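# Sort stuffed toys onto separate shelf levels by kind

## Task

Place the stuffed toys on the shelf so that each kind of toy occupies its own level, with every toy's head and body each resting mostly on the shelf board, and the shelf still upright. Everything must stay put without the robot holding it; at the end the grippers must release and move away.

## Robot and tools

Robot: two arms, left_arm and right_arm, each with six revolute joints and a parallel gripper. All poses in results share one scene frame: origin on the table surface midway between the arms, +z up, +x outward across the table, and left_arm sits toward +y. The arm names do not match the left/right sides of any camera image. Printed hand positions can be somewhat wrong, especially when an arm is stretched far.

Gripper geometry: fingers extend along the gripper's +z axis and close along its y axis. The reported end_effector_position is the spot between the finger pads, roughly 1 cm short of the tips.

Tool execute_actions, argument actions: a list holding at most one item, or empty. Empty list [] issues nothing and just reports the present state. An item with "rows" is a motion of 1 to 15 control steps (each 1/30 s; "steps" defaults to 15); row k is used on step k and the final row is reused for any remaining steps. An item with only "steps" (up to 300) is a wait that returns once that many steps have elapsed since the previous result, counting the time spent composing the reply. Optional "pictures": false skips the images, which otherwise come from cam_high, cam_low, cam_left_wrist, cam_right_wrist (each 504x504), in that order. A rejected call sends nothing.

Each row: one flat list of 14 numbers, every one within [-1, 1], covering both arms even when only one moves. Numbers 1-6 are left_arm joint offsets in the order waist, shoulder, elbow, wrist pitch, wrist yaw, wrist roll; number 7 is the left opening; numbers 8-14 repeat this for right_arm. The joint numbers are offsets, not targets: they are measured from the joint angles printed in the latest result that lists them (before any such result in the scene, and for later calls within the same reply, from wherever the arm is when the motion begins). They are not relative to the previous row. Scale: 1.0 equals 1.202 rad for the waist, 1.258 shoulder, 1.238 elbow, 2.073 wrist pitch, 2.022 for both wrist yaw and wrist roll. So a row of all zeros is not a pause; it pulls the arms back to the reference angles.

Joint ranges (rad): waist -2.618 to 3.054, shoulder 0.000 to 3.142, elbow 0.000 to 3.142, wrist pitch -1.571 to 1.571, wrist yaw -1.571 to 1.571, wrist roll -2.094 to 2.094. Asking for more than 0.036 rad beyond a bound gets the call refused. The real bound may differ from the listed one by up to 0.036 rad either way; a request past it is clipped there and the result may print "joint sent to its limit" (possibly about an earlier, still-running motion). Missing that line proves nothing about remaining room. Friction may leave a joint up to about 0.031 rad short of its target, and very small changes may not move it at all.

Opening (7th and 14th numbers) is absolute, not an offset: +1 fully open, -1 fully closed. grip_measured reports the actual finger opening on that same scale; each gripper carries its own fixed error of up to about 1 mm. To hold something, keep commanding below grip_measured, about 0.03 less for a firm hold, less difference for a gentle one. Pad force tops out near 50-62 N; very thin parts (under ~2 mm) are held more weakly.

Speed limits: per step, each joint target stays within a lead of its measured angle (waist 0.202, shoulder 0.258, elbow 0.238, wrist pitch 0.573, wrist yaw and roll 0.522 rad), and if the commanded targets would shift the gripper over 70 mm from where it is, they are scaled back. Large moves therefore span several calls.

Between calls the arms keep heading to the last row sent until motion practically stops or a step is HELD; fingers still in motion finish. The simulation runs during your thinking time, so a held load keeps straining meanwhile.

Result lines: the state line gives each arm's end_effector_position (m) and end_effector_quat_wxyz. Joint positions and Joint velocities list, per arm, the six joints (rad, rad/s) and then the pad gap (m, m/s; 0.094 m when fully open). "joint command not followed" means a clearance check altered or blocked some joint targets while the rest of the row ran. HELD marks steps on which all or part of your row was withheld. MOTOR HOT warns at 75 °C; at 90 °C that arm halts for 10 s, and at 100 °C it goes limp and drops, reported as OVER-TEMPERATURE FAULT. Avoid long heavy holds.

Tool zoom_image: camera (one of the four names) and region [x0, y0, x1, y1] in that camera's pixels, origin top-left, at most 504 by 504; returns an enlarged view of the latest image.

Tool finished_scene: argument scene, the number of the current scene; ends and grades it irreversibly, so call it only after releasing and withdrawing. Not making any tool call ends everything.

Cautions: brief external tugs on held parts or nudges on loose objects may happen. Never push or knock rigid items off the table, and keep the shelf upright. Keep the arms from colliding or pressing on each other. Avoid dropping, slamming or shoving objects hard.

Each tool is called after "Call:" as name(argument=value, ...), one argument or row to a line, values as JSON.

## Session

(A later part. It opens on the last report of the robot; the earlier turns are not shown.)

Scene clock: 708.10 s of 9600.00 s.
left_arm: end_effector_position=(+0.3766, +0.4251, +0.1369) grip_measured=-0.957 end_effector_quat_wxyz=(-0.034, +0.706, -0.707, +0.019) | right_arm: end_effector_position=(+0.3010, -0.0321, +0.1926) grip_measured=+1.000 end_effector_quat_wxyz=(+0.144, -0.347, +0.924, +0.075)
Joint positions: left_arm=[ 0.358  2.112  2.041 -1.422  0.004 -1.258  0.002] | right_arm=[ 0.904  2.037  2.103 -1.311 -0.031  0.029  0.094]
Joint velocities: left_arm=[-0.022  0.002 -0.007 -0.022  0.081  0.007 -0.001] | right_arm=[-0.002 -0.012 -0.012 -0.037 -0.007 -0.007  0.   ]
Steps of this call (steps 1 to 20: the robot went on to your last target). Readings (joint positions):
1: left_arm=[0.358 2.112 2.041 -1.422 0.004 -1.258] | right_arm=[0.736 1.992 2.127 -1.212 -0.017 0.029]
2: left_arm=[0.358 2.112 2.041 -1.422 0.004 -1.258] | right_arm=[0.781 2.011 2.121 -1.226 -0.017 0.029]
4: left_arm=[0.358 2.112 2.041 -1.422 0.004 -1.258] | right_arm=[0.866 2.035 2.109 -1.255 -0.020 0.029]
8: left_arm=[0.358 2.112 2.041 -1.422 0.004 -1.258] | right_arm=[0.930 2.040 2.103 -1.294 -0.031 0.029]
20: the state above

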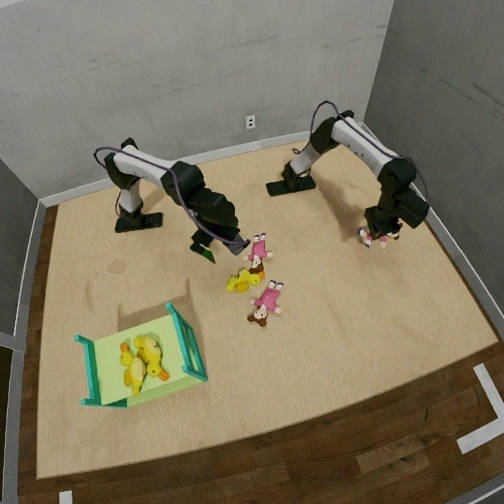

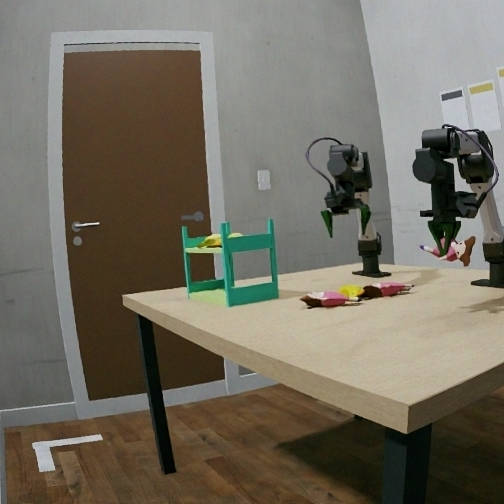

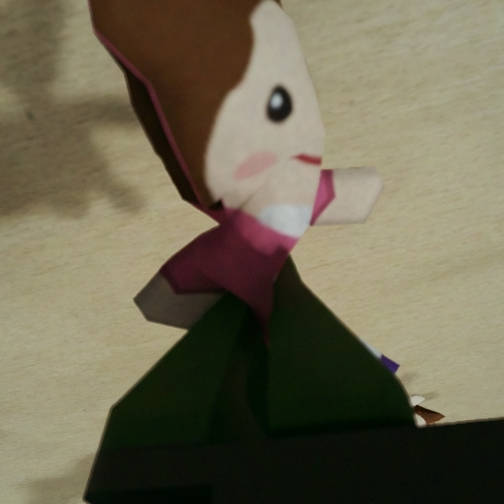

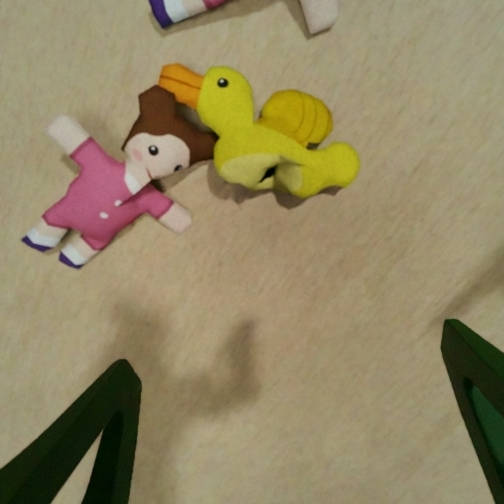

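Call:
execute_actions(
  actions=[
    {"rows":[[0,0,0,0,0,0,-1,0,0.1,0.05,0,0,-0.3,1],[0,0,0,0,0,0,-1,0,0.2,0.08,0.04,0,-0.57,1],[0,0,0,0,0,0,-1,0,0.27,0.085,0.07,0,-0.57,1]],"steps":15},
  ],
  pictures=false,
)

Call:
execute_actions(
  actions=[
    {"steps":15},
  ],
)

Scene clock: 719.07 s of 9600.00 s.
left_arm: end_effector_position=(+0.3766, +0.4251, +0.1369) grip_measured=-0.957 end_effector_quat_wxyz=(-0.034, +0.706, -0.707, +0.019) | right_arm: end_effector_position=(+0.3370, +0.0009, +0.0446) grip_measured=+1.000 end_effector_quat_wxyz=(-0.073, +0.764, -0.641, -0.006)
Joint positions: left_arm=[ 0.358  2.112  2.041 -1.422  0.004 -1.258  0.002] | right_arm=[ 0.904  2.426  2.191 -1.192 -0.031 -1.     0.094]
Joint velocities: left_arm=[ 0.002  0.007 -0.002  0.051  0.037 -0.007  0.001] | right_arm=[ 0.002 -0.222  0.017  0.051  0.037 -0.725  0.   ]
Steps of this call (steps 1 to 15: the robot went on to your last target; steps 16 to 90: nothing new was sent; then 7.47 s passed at rest; steps 91 to 105: all 15 steps of this action). Readings (joint positions):
91: left_arm=[0.358 2.112 2.041 -1.422 0.004 -1.258] | right_arm=[0.904 2.048 2.113 -1.319 -0.031 -0.039]
92: left_arm=[0.358 2.112 2.041 -1.422 0.004 -1.258] | right_arm=[0.904 2.074 2.139 -1.321 -0.031 -0.122]
94: left_arm=[0.358 2.112 2.041 -1.422 0.004 -1.258] | right_arm=[0.904 2.148 2.177 -1.280 -0.031 -0.249]
98: left_arm=[0.358 2.112 2.041 -1.422 0.004 -1.258] | right_arm=[0.904 2.328 2.191 -1.208 -0.031 -0.582]
105: the state above

Scene clock: 719.57 s of 9600.00 s.
left_arm: end_effector_position=(+0.3766, +0.4251, +0.1369) grip_measured=-0.957 end_effector_quat_wxyz=(-0.034, +0.706, -0.707, +0.019) | right_arm: end_effector_position=(+0.3409, +0.0045, +0.0622) grip_measured=+1.000 end_effector_quat_wxyz=(-0.097, +0.796, -0.598, +0.002)
Joint positions: left_arm=[ 0.358  2.112  2.041 -1.422  0.004 -1.258  0.002] | right_arm=[ 0.904  2.391  2.191 -1.179 -0.031 -1.108  0.094]
Joint velocities: left_arm=[-0.007  0.007  0.002 -0.022 -0.037 -0.022 -0.   ] | right_arm=[ 0.007 -0.032 -0.007 -0.007 -0.022 -0.051  0.   ]
Steps of this call (steps 1 to 15: the robot went on to your last target). Readings (joint positions):
1: left_arm=[0.358 2.112 2.041 -1.422 0.004 -1.258] | right_arm=[0.904 2.418 2.191 -1.190 -0.031 -1.022]
2: left_arm=[0.358 2.112 2.041 -1.422 0.004 -1.258] | right_arm=[0.904 2.410 2.191 -1.187 -0.031 -1.041]
4: left_arm=[0.358 2.112 2.041 -1.422 0.004 -1.258] | right_arm=[0.904 2.397 2.191 -1.184 -0.031 -1.066]
8: left_arm=[0.358 2.112 2.041 -1.422 0.004 -1.258] | right_arm=[0.904 2.391 2.191 -1.179 -0.031 -1.094]
15: the state above

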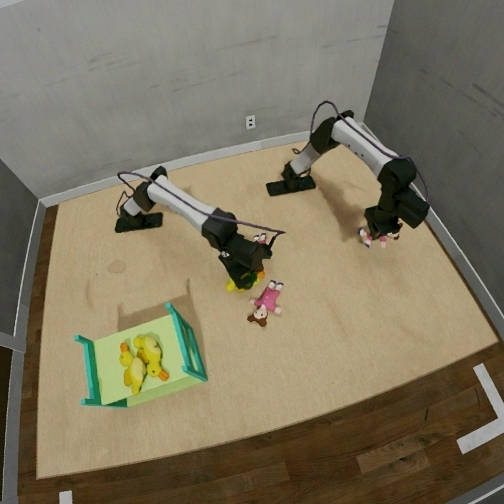

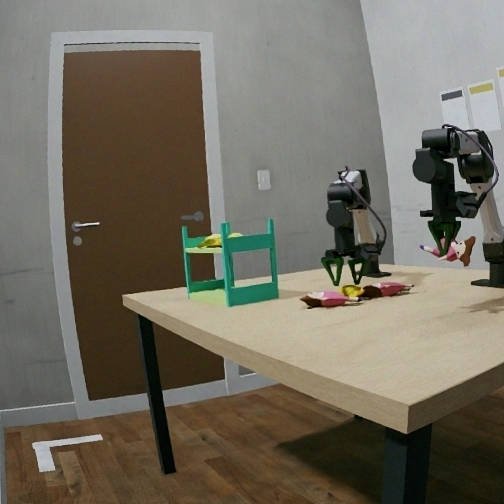

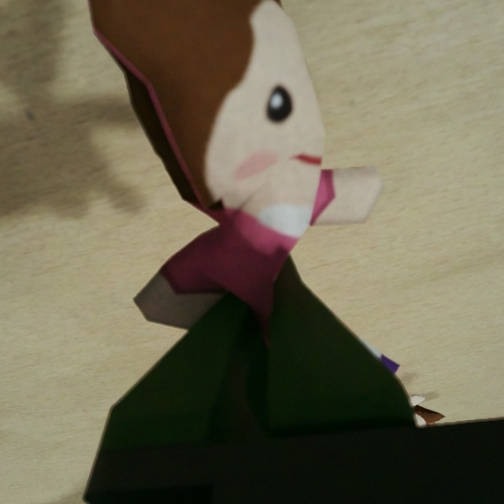

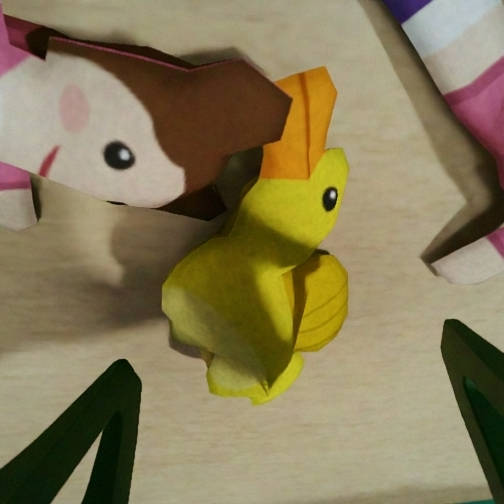

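Call:
execute_actions(
  actions=[
    {"rows":[[0,0,0,0,0,0,-1,0.02,0.03,-0.01,0,0,0,1],[0,0,0,0,0,0,-1,0.02,0.06,-0.02,0.01,0,0,1],[0,0,0,0,0,0,-1,0.02,0.075,-0.025,0.02,0,0,1],[0,0,0,0,0,0,-1,0.02,0.075,-0.025,0.02,0,0,1],[0,0,0,0,0,0,-1,0.02,0.075,-0.025,0.02,0,0,1]],"steps":15},
  ],
)

Scene clock: 727.60 s of 9600.00 s.
left_arm: end_effector_position=(+0.3766, +0.4251, +0.1369) grip_measured=-0.957 end_effector_quat_wxyz=(-0.034, +0.706, -0.707, +0.019) | right_arm: end_effector_position=(+0.3374, +0.0112, +0.0290) grip_measured=+1.000 end_effector_quat_wxyz=(-0.076, +0.803, -0.592, -0.002)
Joint positions: left_arm=[ 0.358  2.112  2.041 -1.422  0.004 -1.258  0.002] | right_arm=[ 0.918  2.461  2.191 -1.151 -0.031 -1.112  0.094]
Joint velocities: left_arm=[-0.007  0.007  0.012 -0.007  0.022 -0.051 -0.   ] | right_arm=[-0.012  0.007  0.007 -0.037 -0.007  0.022  0.   ]
Steps of this call (steps 1 to 15: the robot went on to your last target; steps 16 to 90: nothing new was sent; then 4.53 s passed at rest; steps 91 to 105: all 15 steps of this action). Readings (joint positions):
91: left_arm=[0.358 2.112 2.041 -1.422 0.004 -1.258] | right_arm=[0.905 2.394 2.191 -1.179 -0.031 -1.112]
92: left_arm=[0.358 2.112 2.041 -1.422 0.004 -1.258] | right_arm=[0.906 2.399 2.191 -1.177 -0.031 -1.112]
94: left_arm=[0.358 2.112 2.041 -1.422 0.004 -1.258] | right_arm=[0.912 2.424 2.191 -1.166 -0.031 -1.112]
98: left_arm=[0.358 2.112 2.041 -1.422 0.004 -1.258] | right_arm=[0.917 2.458 2.191 -1.155 -0.031 -1.112]
105: the state above

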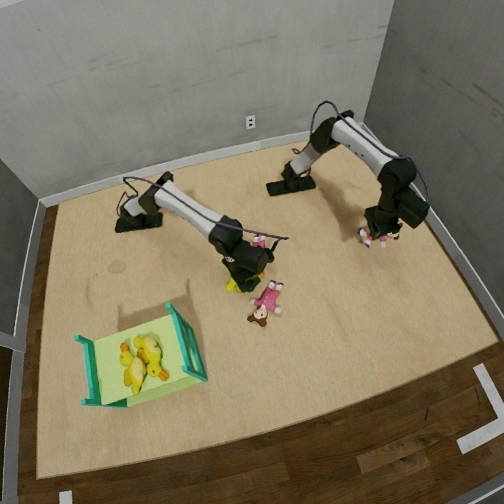

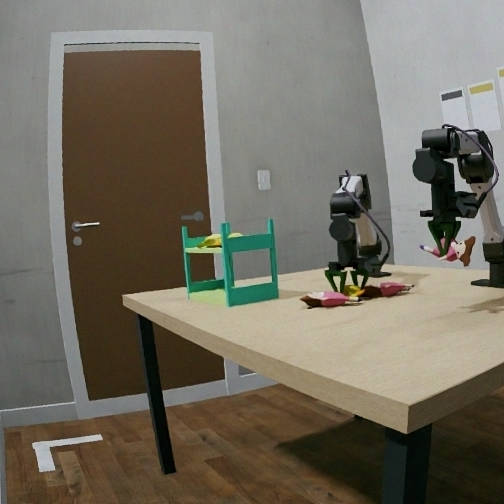

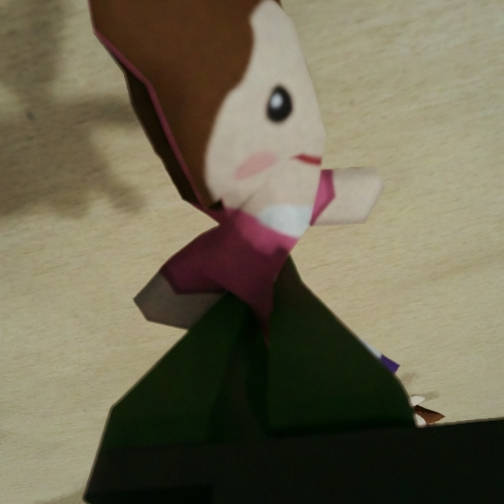

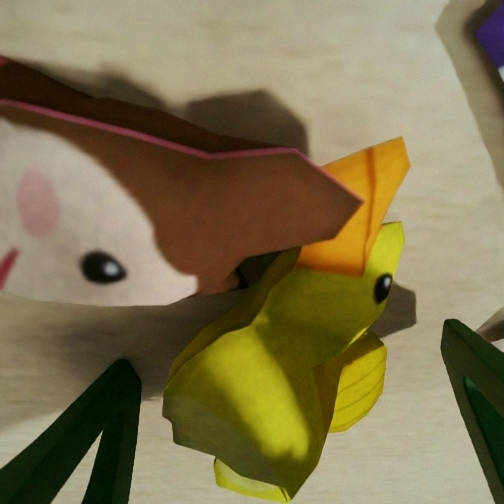

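Call:
execute_actions(
  actions=[
    {"rows":[[0,0,0,0,0,0,-1,0,0.02,0,0,0,0,0.5],[0,0,0,0,0,0,-1,0,0.02,0,0,0,0,0.1],[0,0,0,0,0,0,-1,0,0.02,0,0,0,0,0.1],[0,0,0,0,0,0,-1,0,0.02,0,0,0,0,-0.4],[0,0,0,0,0,0,-1,0,0.02,0,0,0,0,-0.4],[0,0,0,0,0,0,-1,0,0.02,0,0,0,0,-1]],"steps":15},
  ],
  pictures=false,
)

Call:
execute_actions(
  actions=[
    {"steps":20},
  ],
  pictures=false,
)

Call:
execute_actions(
  actions=[
    {"rows":[[0,0,0,0,0,0,-1,0,-0.04,0,0,0,0,-1],[0,0,0,0,0,0,-1,0,-0.08,0,0,0,0,-1],[0,0,0,0,0,0,-1,0,-0.12,-0.03,0,0,0,-1],[0,0,0,0,0,0,-1,0,-0.17,-0.06,0,0,0,-1],[0,0,0,0,0,0,-1,0,-0.22,-0.1,0,0,0,-1],[0,0,0,0,0,0,-1,0,-0.27,-0.12,0,0,0,-1],[0,0,0,0,0,0,-1,0,-0.32,-0.15,0,0,0,-1]],"steps":15},
  ],
)

Scene clock: 757.47 s of 9600.00 s.
left_arm: end_effector_position=(+0.3766, +0.4251, +0.1369) grip_measured=-0.957 end_effector_quat_wxyz=(-0.034, +0.706, -0.707, +0.019) | right_arm: end_effector_position=(+0.3376, +0.0118, +0.0275) grip_measured=-0.931 end_effector_quat_wxyz=(-0.077, +0.803, -0.592, -0.003)
Joint positions: left_arm=[ 0.358  2.112  2.041 -1.422  0.004 -1.258  0.002] | right_arm=[ 0.918  2.465  2.191 -1.147 -0.033 -1.112  0.003]
Joint velocities: left_arm=[-0.007 -0.007  0.012  0.037  0.081 -0.022  0.001] | right_arm=[ 0.002  0.017  0.007  0.051  0.007  0.066 -0.001]
Steps of this call (steps 1 to 15: the robot went on to your last target; steps 16 to 90: nothing new was sent; then 26.37 s passed at rest; steps 91 to 105: all 15 steps of this action). Readings (joint positions):
91: left_arm=[0.358 2.112 2.041 -1.422 0.004 -1.258] | right_arm=[0.918 2.461 2.191 -1.152 -0.032 -1.112]
92: left_arm=[0.358 2.112 2.041 -1.422 0.004 -1.258] | right_arm=[0.918 2.461 2.191 -1.156 -0.033 -1.112]
94: left_arm=[0.358 2.112 2.041 -1.422 0.004 -1.258] | right_arm=[0.918 2.463 2.191 -1.163 -0.034 -1.112]
98: left_arm=[0.358 2.112 2.041 -1.422 0.004 -1.258] | right_arm=[0.918 2.465 2.191 -1.148 -0.033 -1.112]
105: the state above

Scene clock: 758.13 s of 9600.00 s.
left_arm: end_effector_position=(+0.3766, +0.4251, +0.1369) grip_measured=-0.957 end_effector_quat_wxyz=(-0.034, +0.706, -0.707, +0.019) | right_arm: end_effector_position=(+0.3376, +0.0118, +0.0275) grip_measured=-0.931 end_effector_quat_wxyz=(-0.077, +0.803, -0.592, -0.003)
Joint positions: left_arm=[ 0.358  2.112  2.041 -1.422  0.004 -1.258  0.002] | right_arm=[ 0.918  2.465  2.191 -1.147 -0.033 -1.112  0.003]
Joint velocities: left_arm=[-0.002  0.002  0.012 -0.007 -0.051  0.022  0.   ] | right_arm=[-0.007  0.012 -0.002 -0.007 -0.095 -0.051 -0.001]
Steps of this call (steps 1 to 15: the robot went on to your last target; steps 16 to 20: nothing new was sent). Readings (joint positions):
1: left_arm=[0.358 2.112 2.041 -1.422 0.004 -1.258] | right_arm=[0.918 2.465 2.191 -1.147 -0.033 -1.112]
2: left_arm=[0.358 2.112 2.041 -1.422 0.004 -1.258] | right_arm=[0.918 2.465 2.191 -1.147 -0.033 -1.112]
4: left_arm=[0.358 2.112 2.041 -1.422 0.004 -1.258] | right_arm=[0.918 2.465 2.191 -1.147 -0.033 -1.112]
8: left_arm=[0.358 2.112 2.041 -1.422 0.004 -1.258] | right_arm=[0.918 2.465 2.191 -1.147 -0.033 -1.112]
20: the state above
All arms were judged still, so your last target was given up. Only a new action makes them travel on or press farther. Fingers that are still opening or closing keep moving.

Scene clock: 758.63 s of 9600.00 s.
left_arm: end_effector_position=(+0.3766, +0.4251, +0.1369) grip_measured=-0.957 end_effector_quat_wxyz=(-0.034, +0.706, -0.707, +0.019) | right_arm: end_effector_position=(+0.3150, -0.0095, +0.1878) grip_measured=-0.931 end_effector_quat_wxyz=(-0.212, +0.788, -0.578, +0.022)
Joint positions: left_arm=[ 0.358  2.112  2.041 -1.422  0.004 -1.258  0.002] | right_arm=[ 0.918  2.029  2.033 -1.147 -0.033 -1.112  0.003]
Joint velocities: left_arm=[-0.007 -0.007  0.022  0.007  0.007  0.037 -0.001] | right_arm=[ 0.002 -0.012  0.002  0.037 -0.007 -0.037 -0.001]
Steps of this call (steps 1 to 15: all 15 steps of this action). Readings (joint positions):
1: left_arm=[0.358 2.112 2.041 -1.422 0.004 -1.258] | right_arm=[0.918 2.460 2.191 -1.147 -0.033 -1.112]
2: left_arm=[0.358 2.112 2.041 -1.422 0.004 -1.258] | right_arm=[0.918 2.453 2.191 -1.148 -0.033 -1.112]
4: left_arm=[0.358 2.112 2.041 -1.422 0.004 -1.258] | right_arm=[0.918 2.407 2.162 -1.142 -0.033 -1.112]
8: left_arm=[0.358 2.112 2.041 -1.422 0.004 -1.258] | right_arm=[0.918 2.214 2.055 -1.147 -0.033 -1.112]
15: the state above

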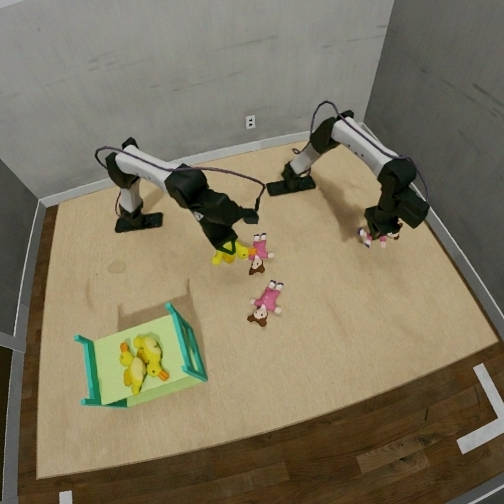

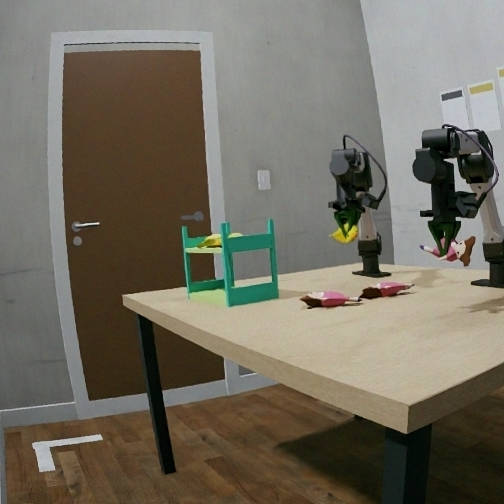

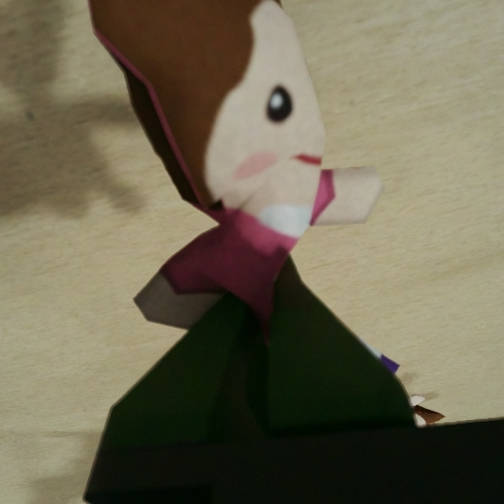

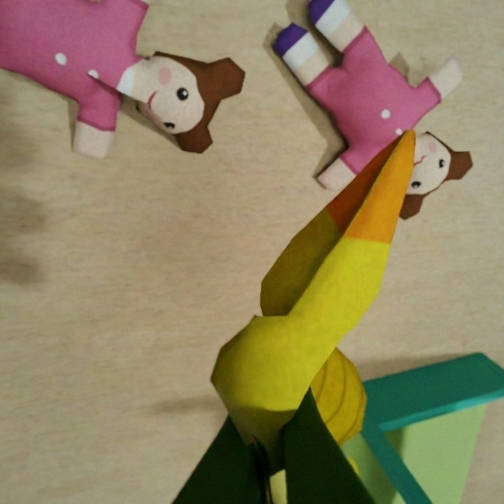

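Call:
execute_actions(
  actions=[
    {"rows":[[0,0,0,0,0,0,-1,0,-0.1,0,0,0,0.1,-1],[0,0,0,0,0,0,-1,-0.05,-0.2,0.02,0,0,0.2,-1],[0,0,0,0,0,0,-1,-0.15,-0.28,0.02,0,0,0.3,-1],[0,0,0,0,0,0,-1,-0.25,-0.28,0.02,0,0,0.4,-1],[0,0,0,0,0,0,-1,-0.35,-0.28,0.02,0,0,0.5,-1],[0,0,0,0,0,0,-1,-0.48,-0.28,0.02,0,0,0.55,-1]],"steps":15},
  ],
  pictures=false,
)

Call:
execute_actions(
  actions=[
    {"steps":20},
  ],
)

Scene clock: 770.37 s of 9600.00 s.
left_arm: end_effector_position=(+0.3766, +0.4251, +0.1369) grip_measured=-0.957 end_effector_quat_wxyz=(-0.034, +0.706, -0.707, +0.019) | right_arm: end_effector_position=(+0.3789, -0.2038, +0.3255) grip_measured=-0.931 end_effector_quat_wxyz=(+0.359, -0.315, +0.879, +0.011)
Joint positions: left_arm=[ 0.358  2.112  2.041 -1.422  0.004 -1.258  0.002] | right_arm=[ 0.478  1.71   2.026 -1.154 -0.04  -0.357  0.003]
Joint velocities: left_arm=[ 0.002  0.022  0.002 -0.037  0.007  0.051  0.   ] | right_arm=[-1.59  -0.32   0.139  0.037 -0.066  1.941  0.001]
Steps of this call (steps 1 to 30: the robot went on to your last target; steps 31 to 90: nothing new was sent; then 8.23 s passed at rest; steps 91 to 105: all 15 steps of this action). Readings (joint positions):
91: left_arm=[0.358 2.112 2.041 -1.422 0.004 -1.258] | right_arm=[0.918 2.056 2.017 -1.149 -0.033 -1.089]
92: left_arm=[0.358 2.112 2.041 -1.422 0.004 -1.258] | right_arm=[0.917 2.043 2.015 -1.154 -0.033 -1.053]
94: left_arm=[0.358 2.112 2.041 -1.422 0.004 -1.258] | right_arm=[0.896 1.996 2.015 -1.157 -0.037 -0.969]
98: left_arm=[0.358 2.112 2.041 -1.422 0.004 -1.258] | right_arm=[0.788 1.875 2.015 -1.156 -0.038 -0.796]
105: the state above

Scene clock: 771.03 s of 9600.00 s.
left_arm: end_effector_position=(+0.3766, +0.4251, +0.1369) grip_measured=-0.957 end_effector_quat_wxyz=(-0.034, +0.706, -0.707, +0.019) | right_arm: end_effector_position=(+0.3916, -0.2686, +0.3384) grip_measured=-0.931 end_effector_quat_wxyz=(+0.372, -0.090, +0.923, +0.039)
Joint positions: left_arm=[ 0.358  2.112  2.041 -1.422  0.004 -1.258  0.002] | right_arm=[ 0.332  1.688  2.036 -1.153 -0.022 -0.016  0.003]
Joint velocities: left_arm=[ 0.007  0.007 -0.017  0.007  0.007  0.007 -0.   ] | right_arm=[ 0.007  0.007 -0.007  0.007 -0.051  0.037  0.   ]
Steps of this call (steps 1 to 20: the robot went on to your last target). Readings (joint positions):
1: left_arm=[0.358 2.112 2.041 -1.422 0.004 -1.258] | right_arm=[0.423 1.700 2.031 -1.153 -0.039 -0.291]
2: left_arm=[0.358 2.112 2.041 -1.422 0.004 -1.258] | right_arm=[0.375 1.694 2.034 -1.152 -0.034 -0.234]
4: left_arm=[0.358 2.112 2.041 -1.422 0.004 -1.258] | right_arm=[0.325 1.689 2.036 -1.152 -0.023 -0.151]
8: left_arm=[0.358 2.112 2.041 -1.422 0.004 -1.258] | right_arm=[0.329 1.688 2.036 -1.153 -0.022 -0.068]
20: the state above

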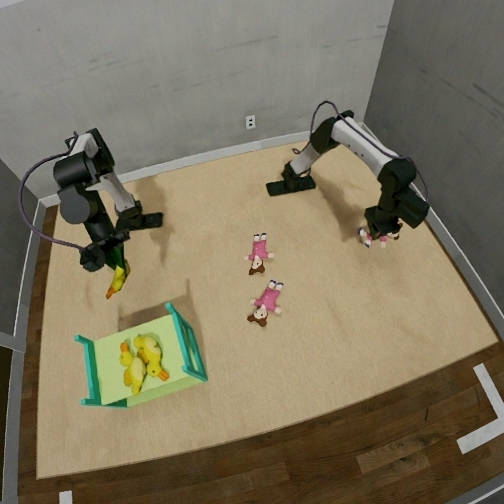

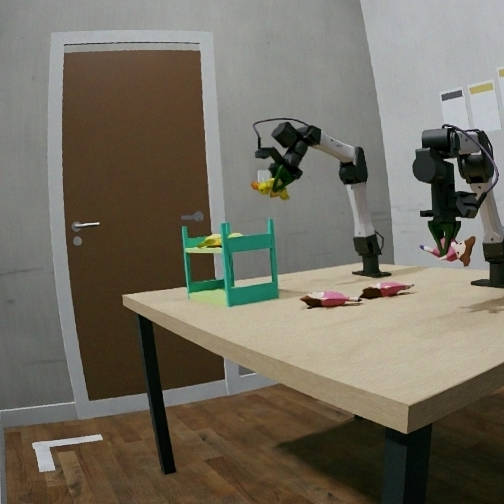

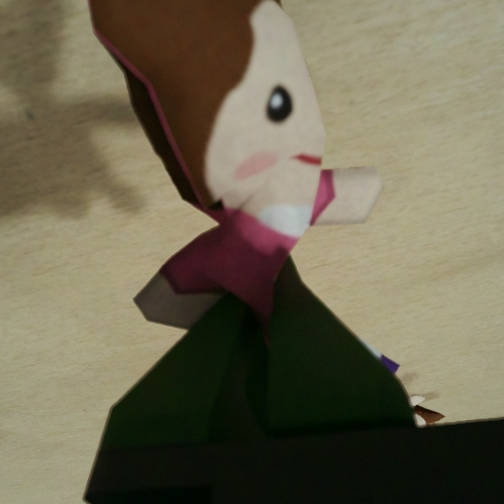

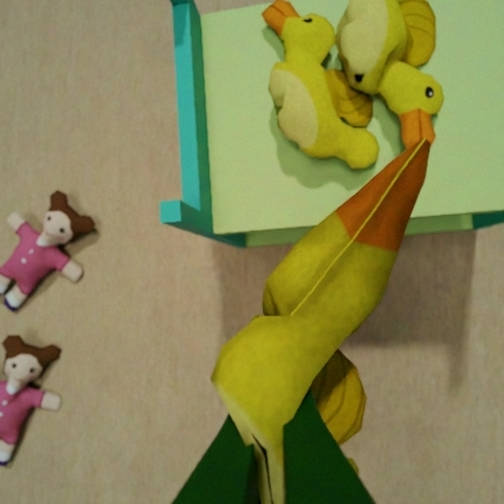

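Call:
execute_actions(
  actions=[
    {"rows":[[0,0,0,0,0,0,-1,0,0.05,0,0.03,0,0,-1],[0,0,0,0,0,0,-1,0,0.1,0,0.07,0,0,-1],[0,0,0,0,0,0,-1,0,0.16,0.02,0.11,0,0,-1],[0,0,0,0,0,0,-1,0,0.22,0.02,0.14,0,0,-1],[0,0,0,0,0,0,-1,0,0.29,0.02,0.17,0,0,-1]],"steps":15},
  ],
  pictures=false,
)

Call:
execute_actions(
  actions=[
    {"rows":[[0,0,0,0,0,0,-1,0,0.03,0.02,0,0,0,-1],[0,0,0,0,0,0,-1,0,0.06,0.04,0.01,0,0,-1],[0,0,0,0,0,0,-1,0,0.09,0.06,0.02,0,0,-1],[0,0,0,0,0,0,-1,0,0.11,0.08,0.02,0,0,-1]],"steps":15},
  ],
)

Scene clock: 780.20 s of 9600.00 s.
left_arm: end_effector_position=(+0.3766, +0.4251, +0.1369) grip_measured=-0.957 end_effector_quat_wxyz=(-0.034, +0.706, -0.707, +0.019) | right_arm: end_effector_position=(+0.5115, -0.2478, +0.2072) grip_measured=-0.931 end_effector_quat_wxyz=(+0.338, -0.089, +0.936, +0.038)
Joint positions: left_arm=[ 0.358  2.112  2.041 -1.422  0.004 -1.258  0.002] | right_arm=[ 0.332  2.081  2.05  -0.846 -0.023 -0.012  0.003]
Joint velocities: left_arm=[-0.017 -0.017 -0.007 -0.007 -0.051  0.037 -0.001] | right_arm=[-0.017 -0.237  0.002  0.256 -0.022 -0.037 -0.001]
Steps of this call (steps 1 to 30: the robot went on to your last target; steps 31 to 90: nothing new was sent; then 5.67 s passed at rest; steps 91 to 105: all 15 steps of this action). Readings (joint positions):
91: left_arm=[0.358 2.112 2.041 -1.422 0.004 -1.258] | right_arm=[0.332 1.692 2.036 -1.151 -0.022 -0.012]
92: left_arm=[0.358 2.112 2.041 -1.422 0.004 -1.258] | right_arm=[0.332 1.703 2.036 -1.137 -0.022 -0.012]
94: left_arm=[0.358 2.112 2.041 -1.422 0.004 -1.258] | right_arm=[0.332 1.755 2.047 -1.082 -0.022 -0.012]
98: left_arm=[0.358 2.112 2.041 -1.422 0.004 -1.258] | right_arm=[0.332 1.927 2.050 -0.959 -0.022 -0.012]
105: the state above

Scene clock: 780.70 s of 9600.00 s.
left_arm: end_effector_position=(+0.3766, +0.4251, +0.1369) grip_measured=-0.957 end_effector_quat_wxyz=(-0.034, +0.706, -0.707, +0.019) | right_arm: end_effector_position=(+0.5419, -0.2424, +0.1971) grip_measured=-0.931 end_effector_quat_wxyz=(+0.357, -0.089, +0.929, +0.040)
Joint positions: left_arm=[ 0.358  2.112  2.041 -1.422  0.004 -1.258  0.002] | right_arm=[ 0.332  2.183  2.141 -0.794 -0.024 -0.012  0.003]
Joint velocities: left_arm=[ 0.002  0.012  0.002  0.037 -0.037  0.007 -0.001] | right_arm=[-0.012 -0.022  0.002 -0.022  0.037  0.007  0.   ]
Steps of this call (steps 1 to 15: all 15 steps of this action). Readings (joint positions):
1: left_arm=[0.358 2.112 2.041 -1.422 0.004 -1.258] | right_arm=[0.332 2.078 2.052 -0.843 -0.023 -0.012]
2: left_arm=[0.358 2.112 2.041 -1.422 0.004 -1.258] | right_arm=[0.332 2.083 2.063 -0.843 -0.023 -0.012]
4: left_arm=[0.358 2.112 2.041 -1.422 0.004 -1.258] | right_arm=[0.332 2.120 2.102 -0.837 -0.023 -0.012]
8: left_arm=[0.358 2.112 2.041 -1.422 0.004 -1.258] | right_arm=[0.332 2.176 2.140 -0.806 -0.024 -0.012]
15: the state above

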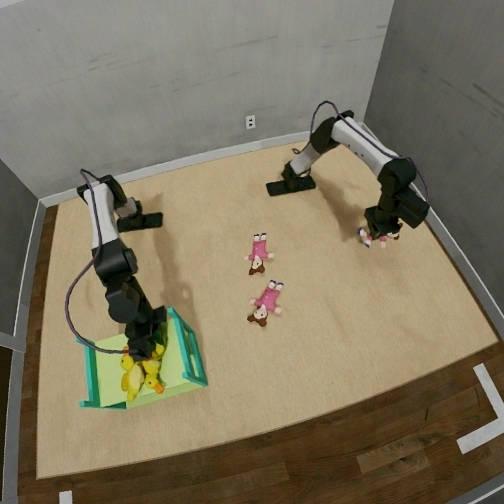

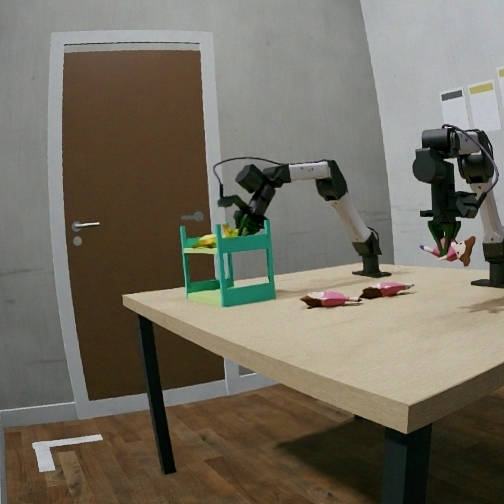

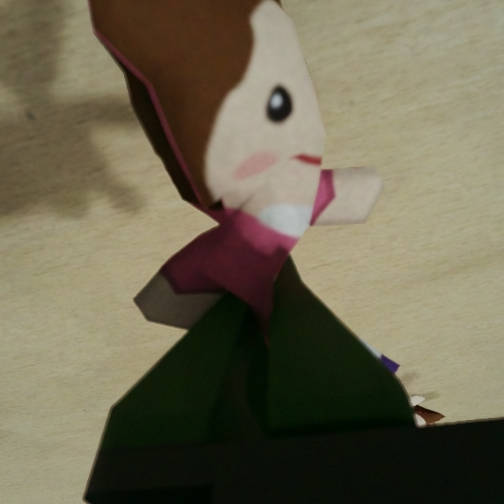

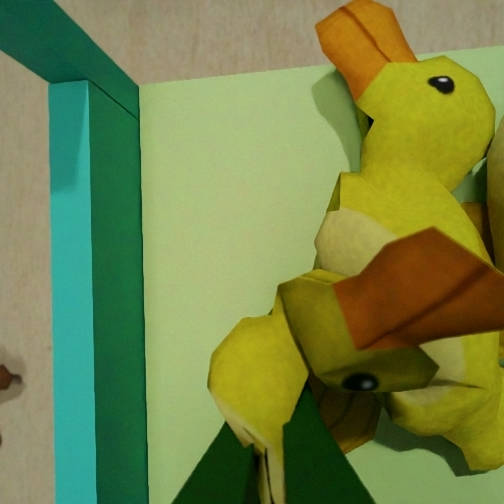

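Call:
execute_actions(
  actions=[
    {"rows":[[0,0,0,0,0,0,-1,0,0,0,0,0,0,-0.5],[0,0,0,0,0,0,-1,0,0,0,0,0,0,0],[0,0,0,0,0,0,-1,0,0,0,0,0,0,0.6],[0,0,0,0,0,0,-1,0,0,0,0,0,0,0.6],[0,0,0,0,0,0,-1,0,0,0,0,0,0,0.6],[0,0,0,0,0,0,-1,0,0,0,0,0,0,0.6],[0,0,0,0,0,0,-1,0,0,0,0,0,0,0.6],[0,0,0,0,0,0,-1,0,-0.08,-0.02,-0.03,0,0,0.6],[0,0,0,0,0,0,-1,0,-0.16,-0.04,-0.06,0,0,0.6],[0,0,0,0,0,0,-1,0,-0.3,-0.05,-0.1,0,0,0.6]],"steps":15},
  ],
  pictures=false,
)

Call:
execute_actions(
  actions=[
    {"steps":15},
  ],
)

Scene clock: 790.37 s of 9600.00 s.
left_arm: end_effector_position=(+0.3766, +0.4251, +0.1369) grip_measured=-0.957 end_effector_quat_wxyz=(-0.034, +0.706, -0.707, +0.019) | right_arm: end_effector_position=(+0.4852, -0.2542, +0.2783) grip_measured=+0.598 end_effector_quat_wxyz=(+0.381, -0.087, +0.920, +0.039)
Joint positions: left_arm=[ 0.358  2.112  2.041 -1.422  0.004 -1.258  0.002] | right_arm=[ 0.33   1.95   2.09  -0.925 -0.019 -0.012  0.075]
Joint velocities: left_arm=[-0.002 -0.007 -0.002 -0.066 -0.022 -0.022 -0.001] | right_arm=[-0.002 -1.219  0.017 -0.418 -0.022  0.007  0.   ]
Steps of this call (steps 1 to 15: the robot went on to your last target; steps 16 to 90: nothing new was sent; then 6.17 s passed at rest; steps 91 to 105: all 15 steps of this action). Readings (joint positions):
91: left_arm=[0.358 2.112 2.041 -1.422 0.004 -1.258] | right_arm=[0.332 2.182 2.141 -0.794 -0.025 -0.012]
92: left_arm=[0.358 2.112 2.041 -1.422 0.004 -1.258] | right_arm=[0.332 2.182 2.141 -0.794 -0.026 -0.012]
94: left_arm=[0.358 2.112 2.041 -1.422 0.004 -1.258] | right_arm=[0.332 2.182 2.141 -0.794 -0.026 -0.012]
98: left_arm=[0.358 2.112 2.041 -1.422 0.004 -1.258] | right_arm=[0.330 2.176 2.139 -0.795 -0.021 -0.012]
105: the state above

Scene clock: 790.87 s of 9600.00 s.
left_arm: end_effector_position=(+0.3766, +0.4251, +0.1369) grip_measured=-0.957 end_effector_quat_wxyz=(-0.034, +0.706, -0.707, +0.019) | right_arm: end_effector_position=(+0.4461, -0.2608, +0.3368) grip_measured=+0.598 end_effector_quat_wxyz=(+0.416, -0.086, +0.904, +0.041)
Joint positions: left_arm=[ 0.358  2.112  2.041 -1.422  0.004 -1.258  0.002] | right_arm=[ 0.33   1.805  2.09  -0.993 -0.019 -0.012  0.075]
Joint velocities: left_arm=[-0.002  0.007  0.017 -0.037 -0.022 -0.007 -0.   ] | right_arm=[-0.007  0.032  0.007 -0.066  0.007  0.037 -0.   ]
Steps of this call (steps 1 to 15: the robot went on to your last target). Readings (joint positions):
1: left_arm=[0.358 2.112 2.041 -1.422 0.004 -1.258] | right_arm=[0.330 1.908 2.090 -0.936 -0.019 -0.012]
2: left_arm=[0.358 2.112 2.041 -1.422 0.004 -1.258] | right_arm=[0.330 1.867 2.090 -0.946 -0.019 -0.012]
4: left_arm=[0.358 2.112 2.041 -1.422 0.004 -1.258] | right_arm=[0.330 1.800 2.090 -0.953 -0.019 -0.012]
8: left_arm=[0.358 2.112 2.041 -1.422 0.004 -1.258] | right_arm=[0.330 1.767 2.090 -0.961 -0.019 -0.012]
15: the state above

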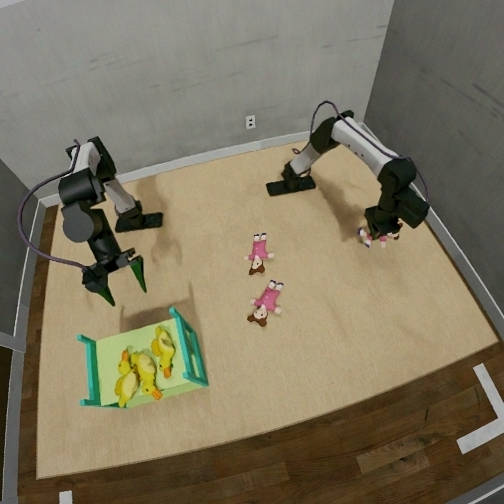

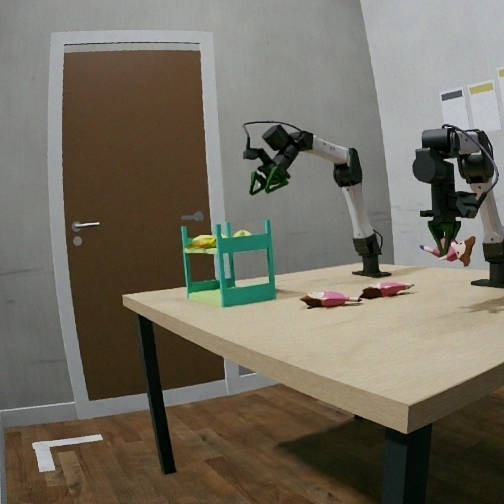

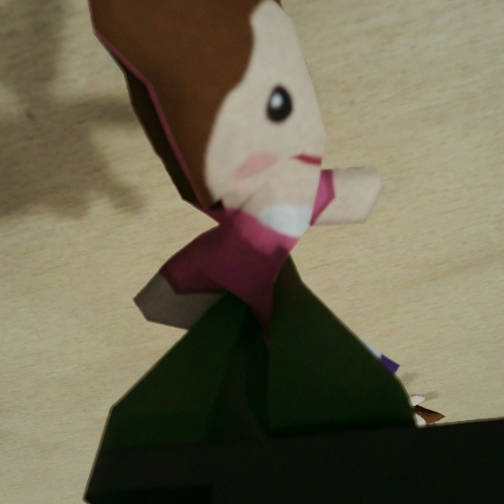

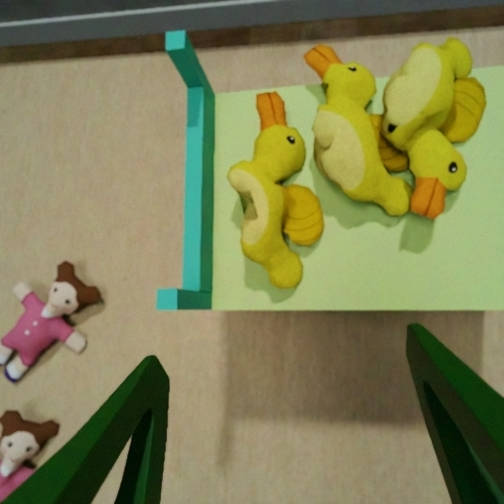

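Call:
execute_actions(
  actions=[
    {"rows":[[0,0,0,0,0,0,-1,0.2,0,-0.1,0.05,0,-0.1,1],[0,0,0,0,0,0,-1,0.4,0.05,-0.2,0.1,0,-0.3,1],[0,0,0,0,0,0,-1,0.66,0.15,-0.33,0.2,0,-0.5,1],[0,0,0,0,0,0,-1,0.66,0.21,-0.33,0.23,0,-0.5,1]],"steps":15},
  ],
  pictures=false,
)

Call:
execute_actions(
  actions=[
    {"steps":25},
  ],
)

Scene clock: 828.67 s of 9600.00 s.
left_arm: end_effector_position=(+0.3766, +0.4251, +0.1369) grip_measured=-0.957 end_effector_quat_wxyz=(-0.034, +0.706, -0.707, +0.019) | right_arm: end_effector_position=(+0.4608, -0.0946, +0.1985) grip_measured=+1.000 end_effector_quat_wxyz=(+0.386, -0.471, +0.791, -0.062)
Joint positions: left_arm=[ 0.358  2.112  2.041 -1.422  0.004 -1.258  0.002] | right_arm=[ 0.659  1.983  1.8   -0.588  0.086 -0.614  0.094]
Joint velocities: left_arm=[ 0.002  0.012 -0.007 -0.022 -0.007  0.022 -0.   ] | right_arm=[ 0.608  0.056 -0.261  0.608  0.183 -1.238  0.   ]
Steps of this call (steps 1 to 15: the robot went on to your last target; steps 16 to 90: nothing new was sent; then 34.30 s passed at rest; steps 91 to 105: all 15 steps of this action). Readings (joint positions):
91: left_arm=[0.358 2.112 2.041 -1.422 0.004 -1.258] | right_arm=[0.343 1.804 2.078 -0.985 -0.013 -0.030]
92: left_arm=[0.358 2.112 2.041 -1.422 0.004 -1.258] | right_arm=[0.365 1.801 2.053 -0.960 -0.008 -0.074]
94: left_arm=[0.358 2.112 2.041 -1.422 0.004 -1.258] | right_arm=[0.424 1.817 2.009 -0.908 -0.008 -0.151]
98: left_arm=[0.358 2.112 2.041 -1.422 0.004 -1.258] | right_arm=[0.518 1.904 1.924 -0.799 -0.009 -0.288]
105: the state above

Scene clock: 829.50 s of 9600.00 s.
left_arm: end_effector_position=(+0.3766, +0.4251, +0.1369) grip_measured=-0.957 end_effector_quat_wxyz=(-0.034, +0.706, -0.707, +0.019) | right_arm: end_effector_position=(+0.2985, +0.1200, +0.1795) grip_measured=+1.000 end_effector_quat_wxyz=(-0.414, +0.755, -0.508, +0.025)
Joint positions: left_arm=[ 0.358  2.112  2.041 -1.422  0.004 -1.258  0.002] | right_arm=[ 1.124  2.016  1.733 -0.432  0.033 -1.009  0.094]
Joint velocities: left_arm=[-0.002 -0.002 -0.002  0.037  0.066 -0.037  0.   ] | right_arm=[-0.012 -0.007 -0.007 -0.037  0.022 -0.007  0.   ]
Steps of this call (steps 1 to 25: the robot went on to your last target). Readings (joint positions):
1: left_arm=[0.358 2.112 2.041 -1.422 0.004 -1.258] | right_arm=[0.682 1.986 1.792 -0.570 0.091 -0.654]
2: left_arm=[0.358 2.112 2.041 -1.422 0.004 -1.258] | right_arm=[0.705 1.989 1.784 -0.555 0.092 -0.689]
4: left_arm=[0.358 2.112 2.041 -1.422 0.004 -1.258] | right_arm=[0.755 1.995 1.773 -0.529 0.094 -0.750]
8: left_arm=[0.358 2.112 2.041 -1.422 0.004 -1.258] | right_arm=[0.863 2.005 1.758 -0.496 0.094 -0.839]
25: the state above

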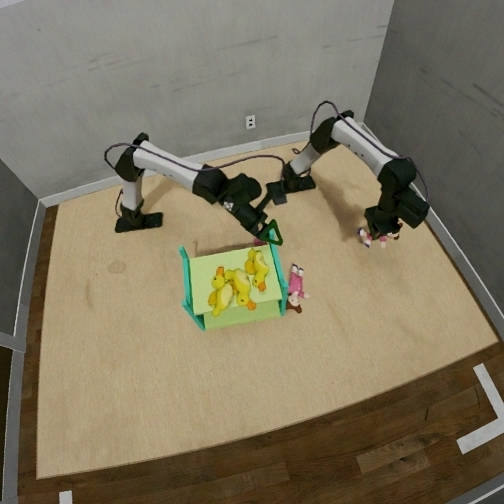

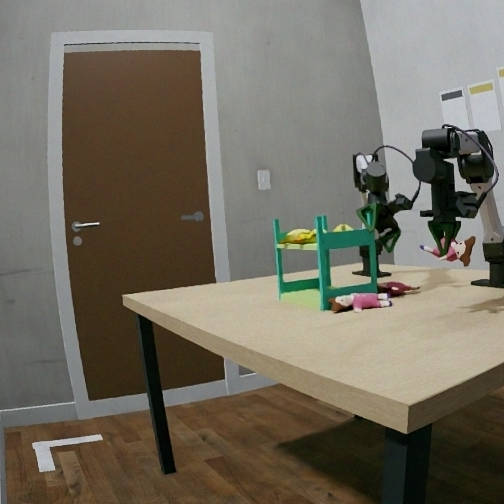

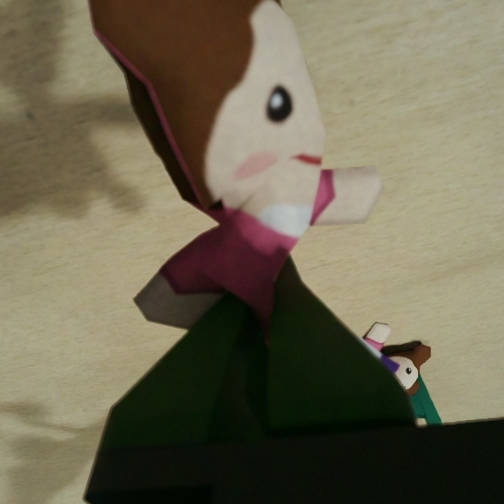

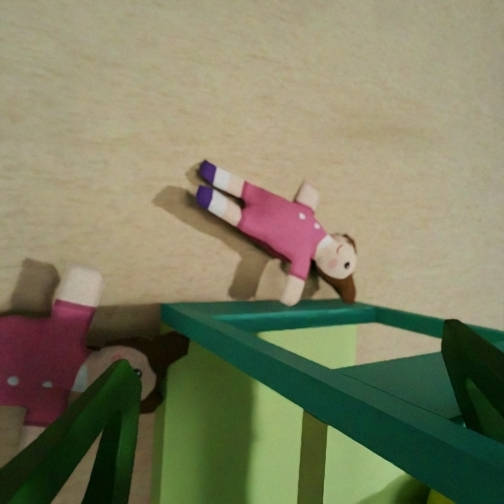

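Call:
execute_actions(
  actions=[
    {"rows":[[0,-0.1,0,0,0,0,-1,0,-0.15,0,0,0,0,1],[0,-0.2,-0.1,0.05,0,0.1,-1,0,-0.3,0.1,0,0,0,1],[-0.1,-0.3,-0.25,0.1,0,0.2,-1,0,-0.4,0.2,-0.2,0,0,1],[-0.2,-0.33,-0.4,0.18,0,0.35,-1,0,-0.4,0.2,-0.2,0,0,1],[-0.3,-0.33,-0.55,0.24,0,0.5,-1,0,-0.4,0.2,-0.2,0,0,1],[-0.3,-0.33,-0.55,0.24,0,0.5,-1,0,-0.4,0.2,-0.2,0,0,1],[-0.46,-0.33,-0.64,0.28,0,0.62,-1,-0.3,-0.4,0.2,-0.2,0,0.3,1],[-0.46,-0.33,-0.64,0.28,0,0.62,-1,-0.6,-0.4,0.2,-0.2,0,0.5,1],[-0.46,-0.33,-0.64,0.28,0,0.62,-1,-1,-0.4,0.2,-0.2,0,0.5,1]],"steps":15},
  ],
  pictures=false,
)

Call:
execute_actions(
  actions=[
    {"steps":40},
  ],
)

Scene clock: 867.90 s of 9600.00 s.
left_arm: end_effector_position=(+0.3161, +0.2054, +0.0851) grip_measured=-0.957 end_effector_quat_wxyz=(+0.101, +0.003, +0.994, -0.032) | right_arm: end_effector_position=(+0.3235, -0.0033, +0.3718) grip_measured=+1.000 end_effector_quat_wxyz=(-0.518, +0.566, -0.641, -0.009)
Joint positions: left_arm=[-0.205  1.705  1.266 -0.919  0.013 -0.245  0.002] | right_arm=[ 0.938  1.68   1.89  -0.691  0.031 -0.688  0.094]
Joint velocities: left_arm=[-0.369  0.3   -0.745  0.066  0.11   1.648 -0.   ] | right_arm=[-0.872 -0.779  0.237 -0.388  0.007  1.326  0.   ]
Steps of this call (steps 1 to 30: the robot went on to your last target; steps 31 to 90: nothing new was sent; then 34.90 s passed at rest; steps 91 to 105: all 15 steps of this action). Readings (joint positions):
91: left_arm=[0.358 2.103 2.038 -1.420 0.004 -1.258] | right_arm=[1.124 2.004 1.731 -0.429 0.034 -1.013]
92: left_arm=[0.358 2.071 2.005 -1.397 0.004 -1.231] | right_arm=[1.124 1.992 1.729 -0.442 0.035 -1.013]
94: left_arm=[0.327 1.936 1.854 -1.316 -0.008 -1.097] | right_arm=[1.124 1.961 1.758 -0.506 0.035 -1.013]
98: left_arm=[0.108 1.712 1.605 -1.100 -0.011 -0.772] | right_arm=[1.110 1.873 1.823 -0.599 0.032 -0.954]
105: the state above

Scene clock: 869.23 s of 9600.00 s.
left_arm: end_effector_position=(+0.3209, +0.2063, +0.0756) grip_measured=-0.957 end_effector_quat_wxyz=(+0.113, +0.117, +0.987, -0.020) | right_arm: end_effector_position=(+0.3814, -0.4585, +0.4393) grip_measured=+1.000 end_effector_quat_wxyz=(+0.544, +0.112, +0.827, -0.089)
Joint positions: left_arm=[-0.2    1.715  1.236 -0.862  0.01  -0.011  0.002] | right_arm=[-0.087  1.522  1.961 -0.843  0.044 -0.01   0.094]
Joint velocities: left_arm=[-0.002  0.017 -0.012 -0.051  0.022  0.051 -0.   ] | right_arm=[ 0.007 -0.007 -0.012 -0.066 -0.095  0.051  0.   ]
Steps of this call (steps 1 to 40: the robot went on to your last target). Readings (joint positions):
1: left_arm=[-0.211 1.713 1.247 -0.919 0.015 -0.197] | right_arm=[0.904 1.654 1.898 -0.703 0.031 -0.639]
2: left_arm=[-0.211 1.718 1.238 -0.917 0.015 -0.159] | right_arm=[0.867 1.628 1.908 -0.716 0.031 -0.584]
4: left_arm=[-0.205 1.718 1.236 -0.906 0.013 -0.105] | right_arm=[0.780 1.584 1.927 -0.740 0.030 -0.456]
8: left_arm=[-0.200 1.715 1.236 -0.877 0.010 -0.049] | right_arm=[0.547 1.528 1.956 -0.777 0.029 -0.225]
40: the state above

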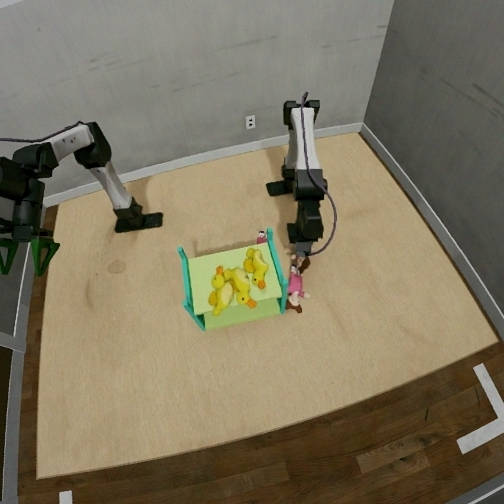

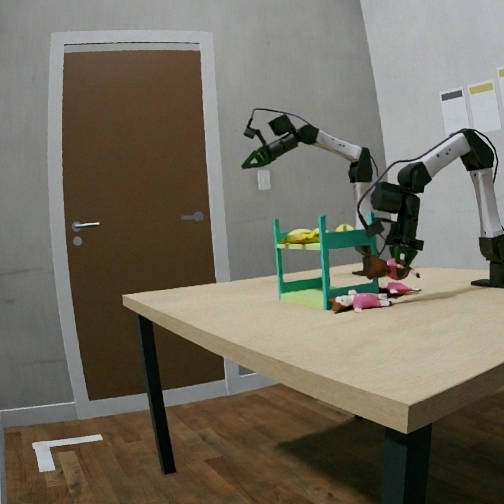

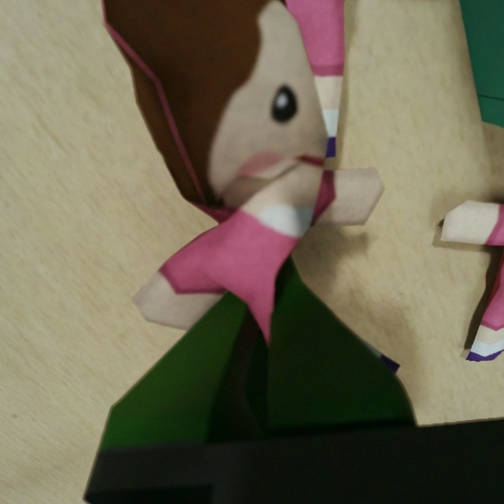

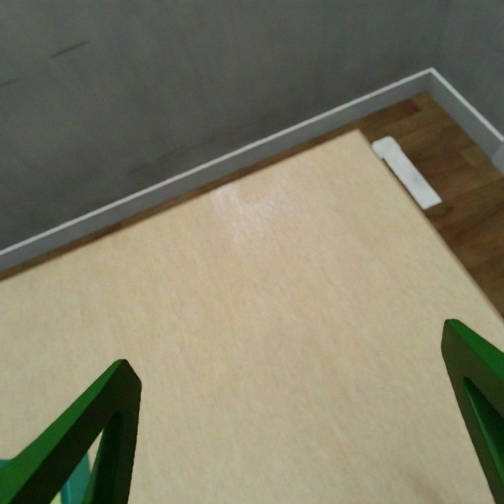

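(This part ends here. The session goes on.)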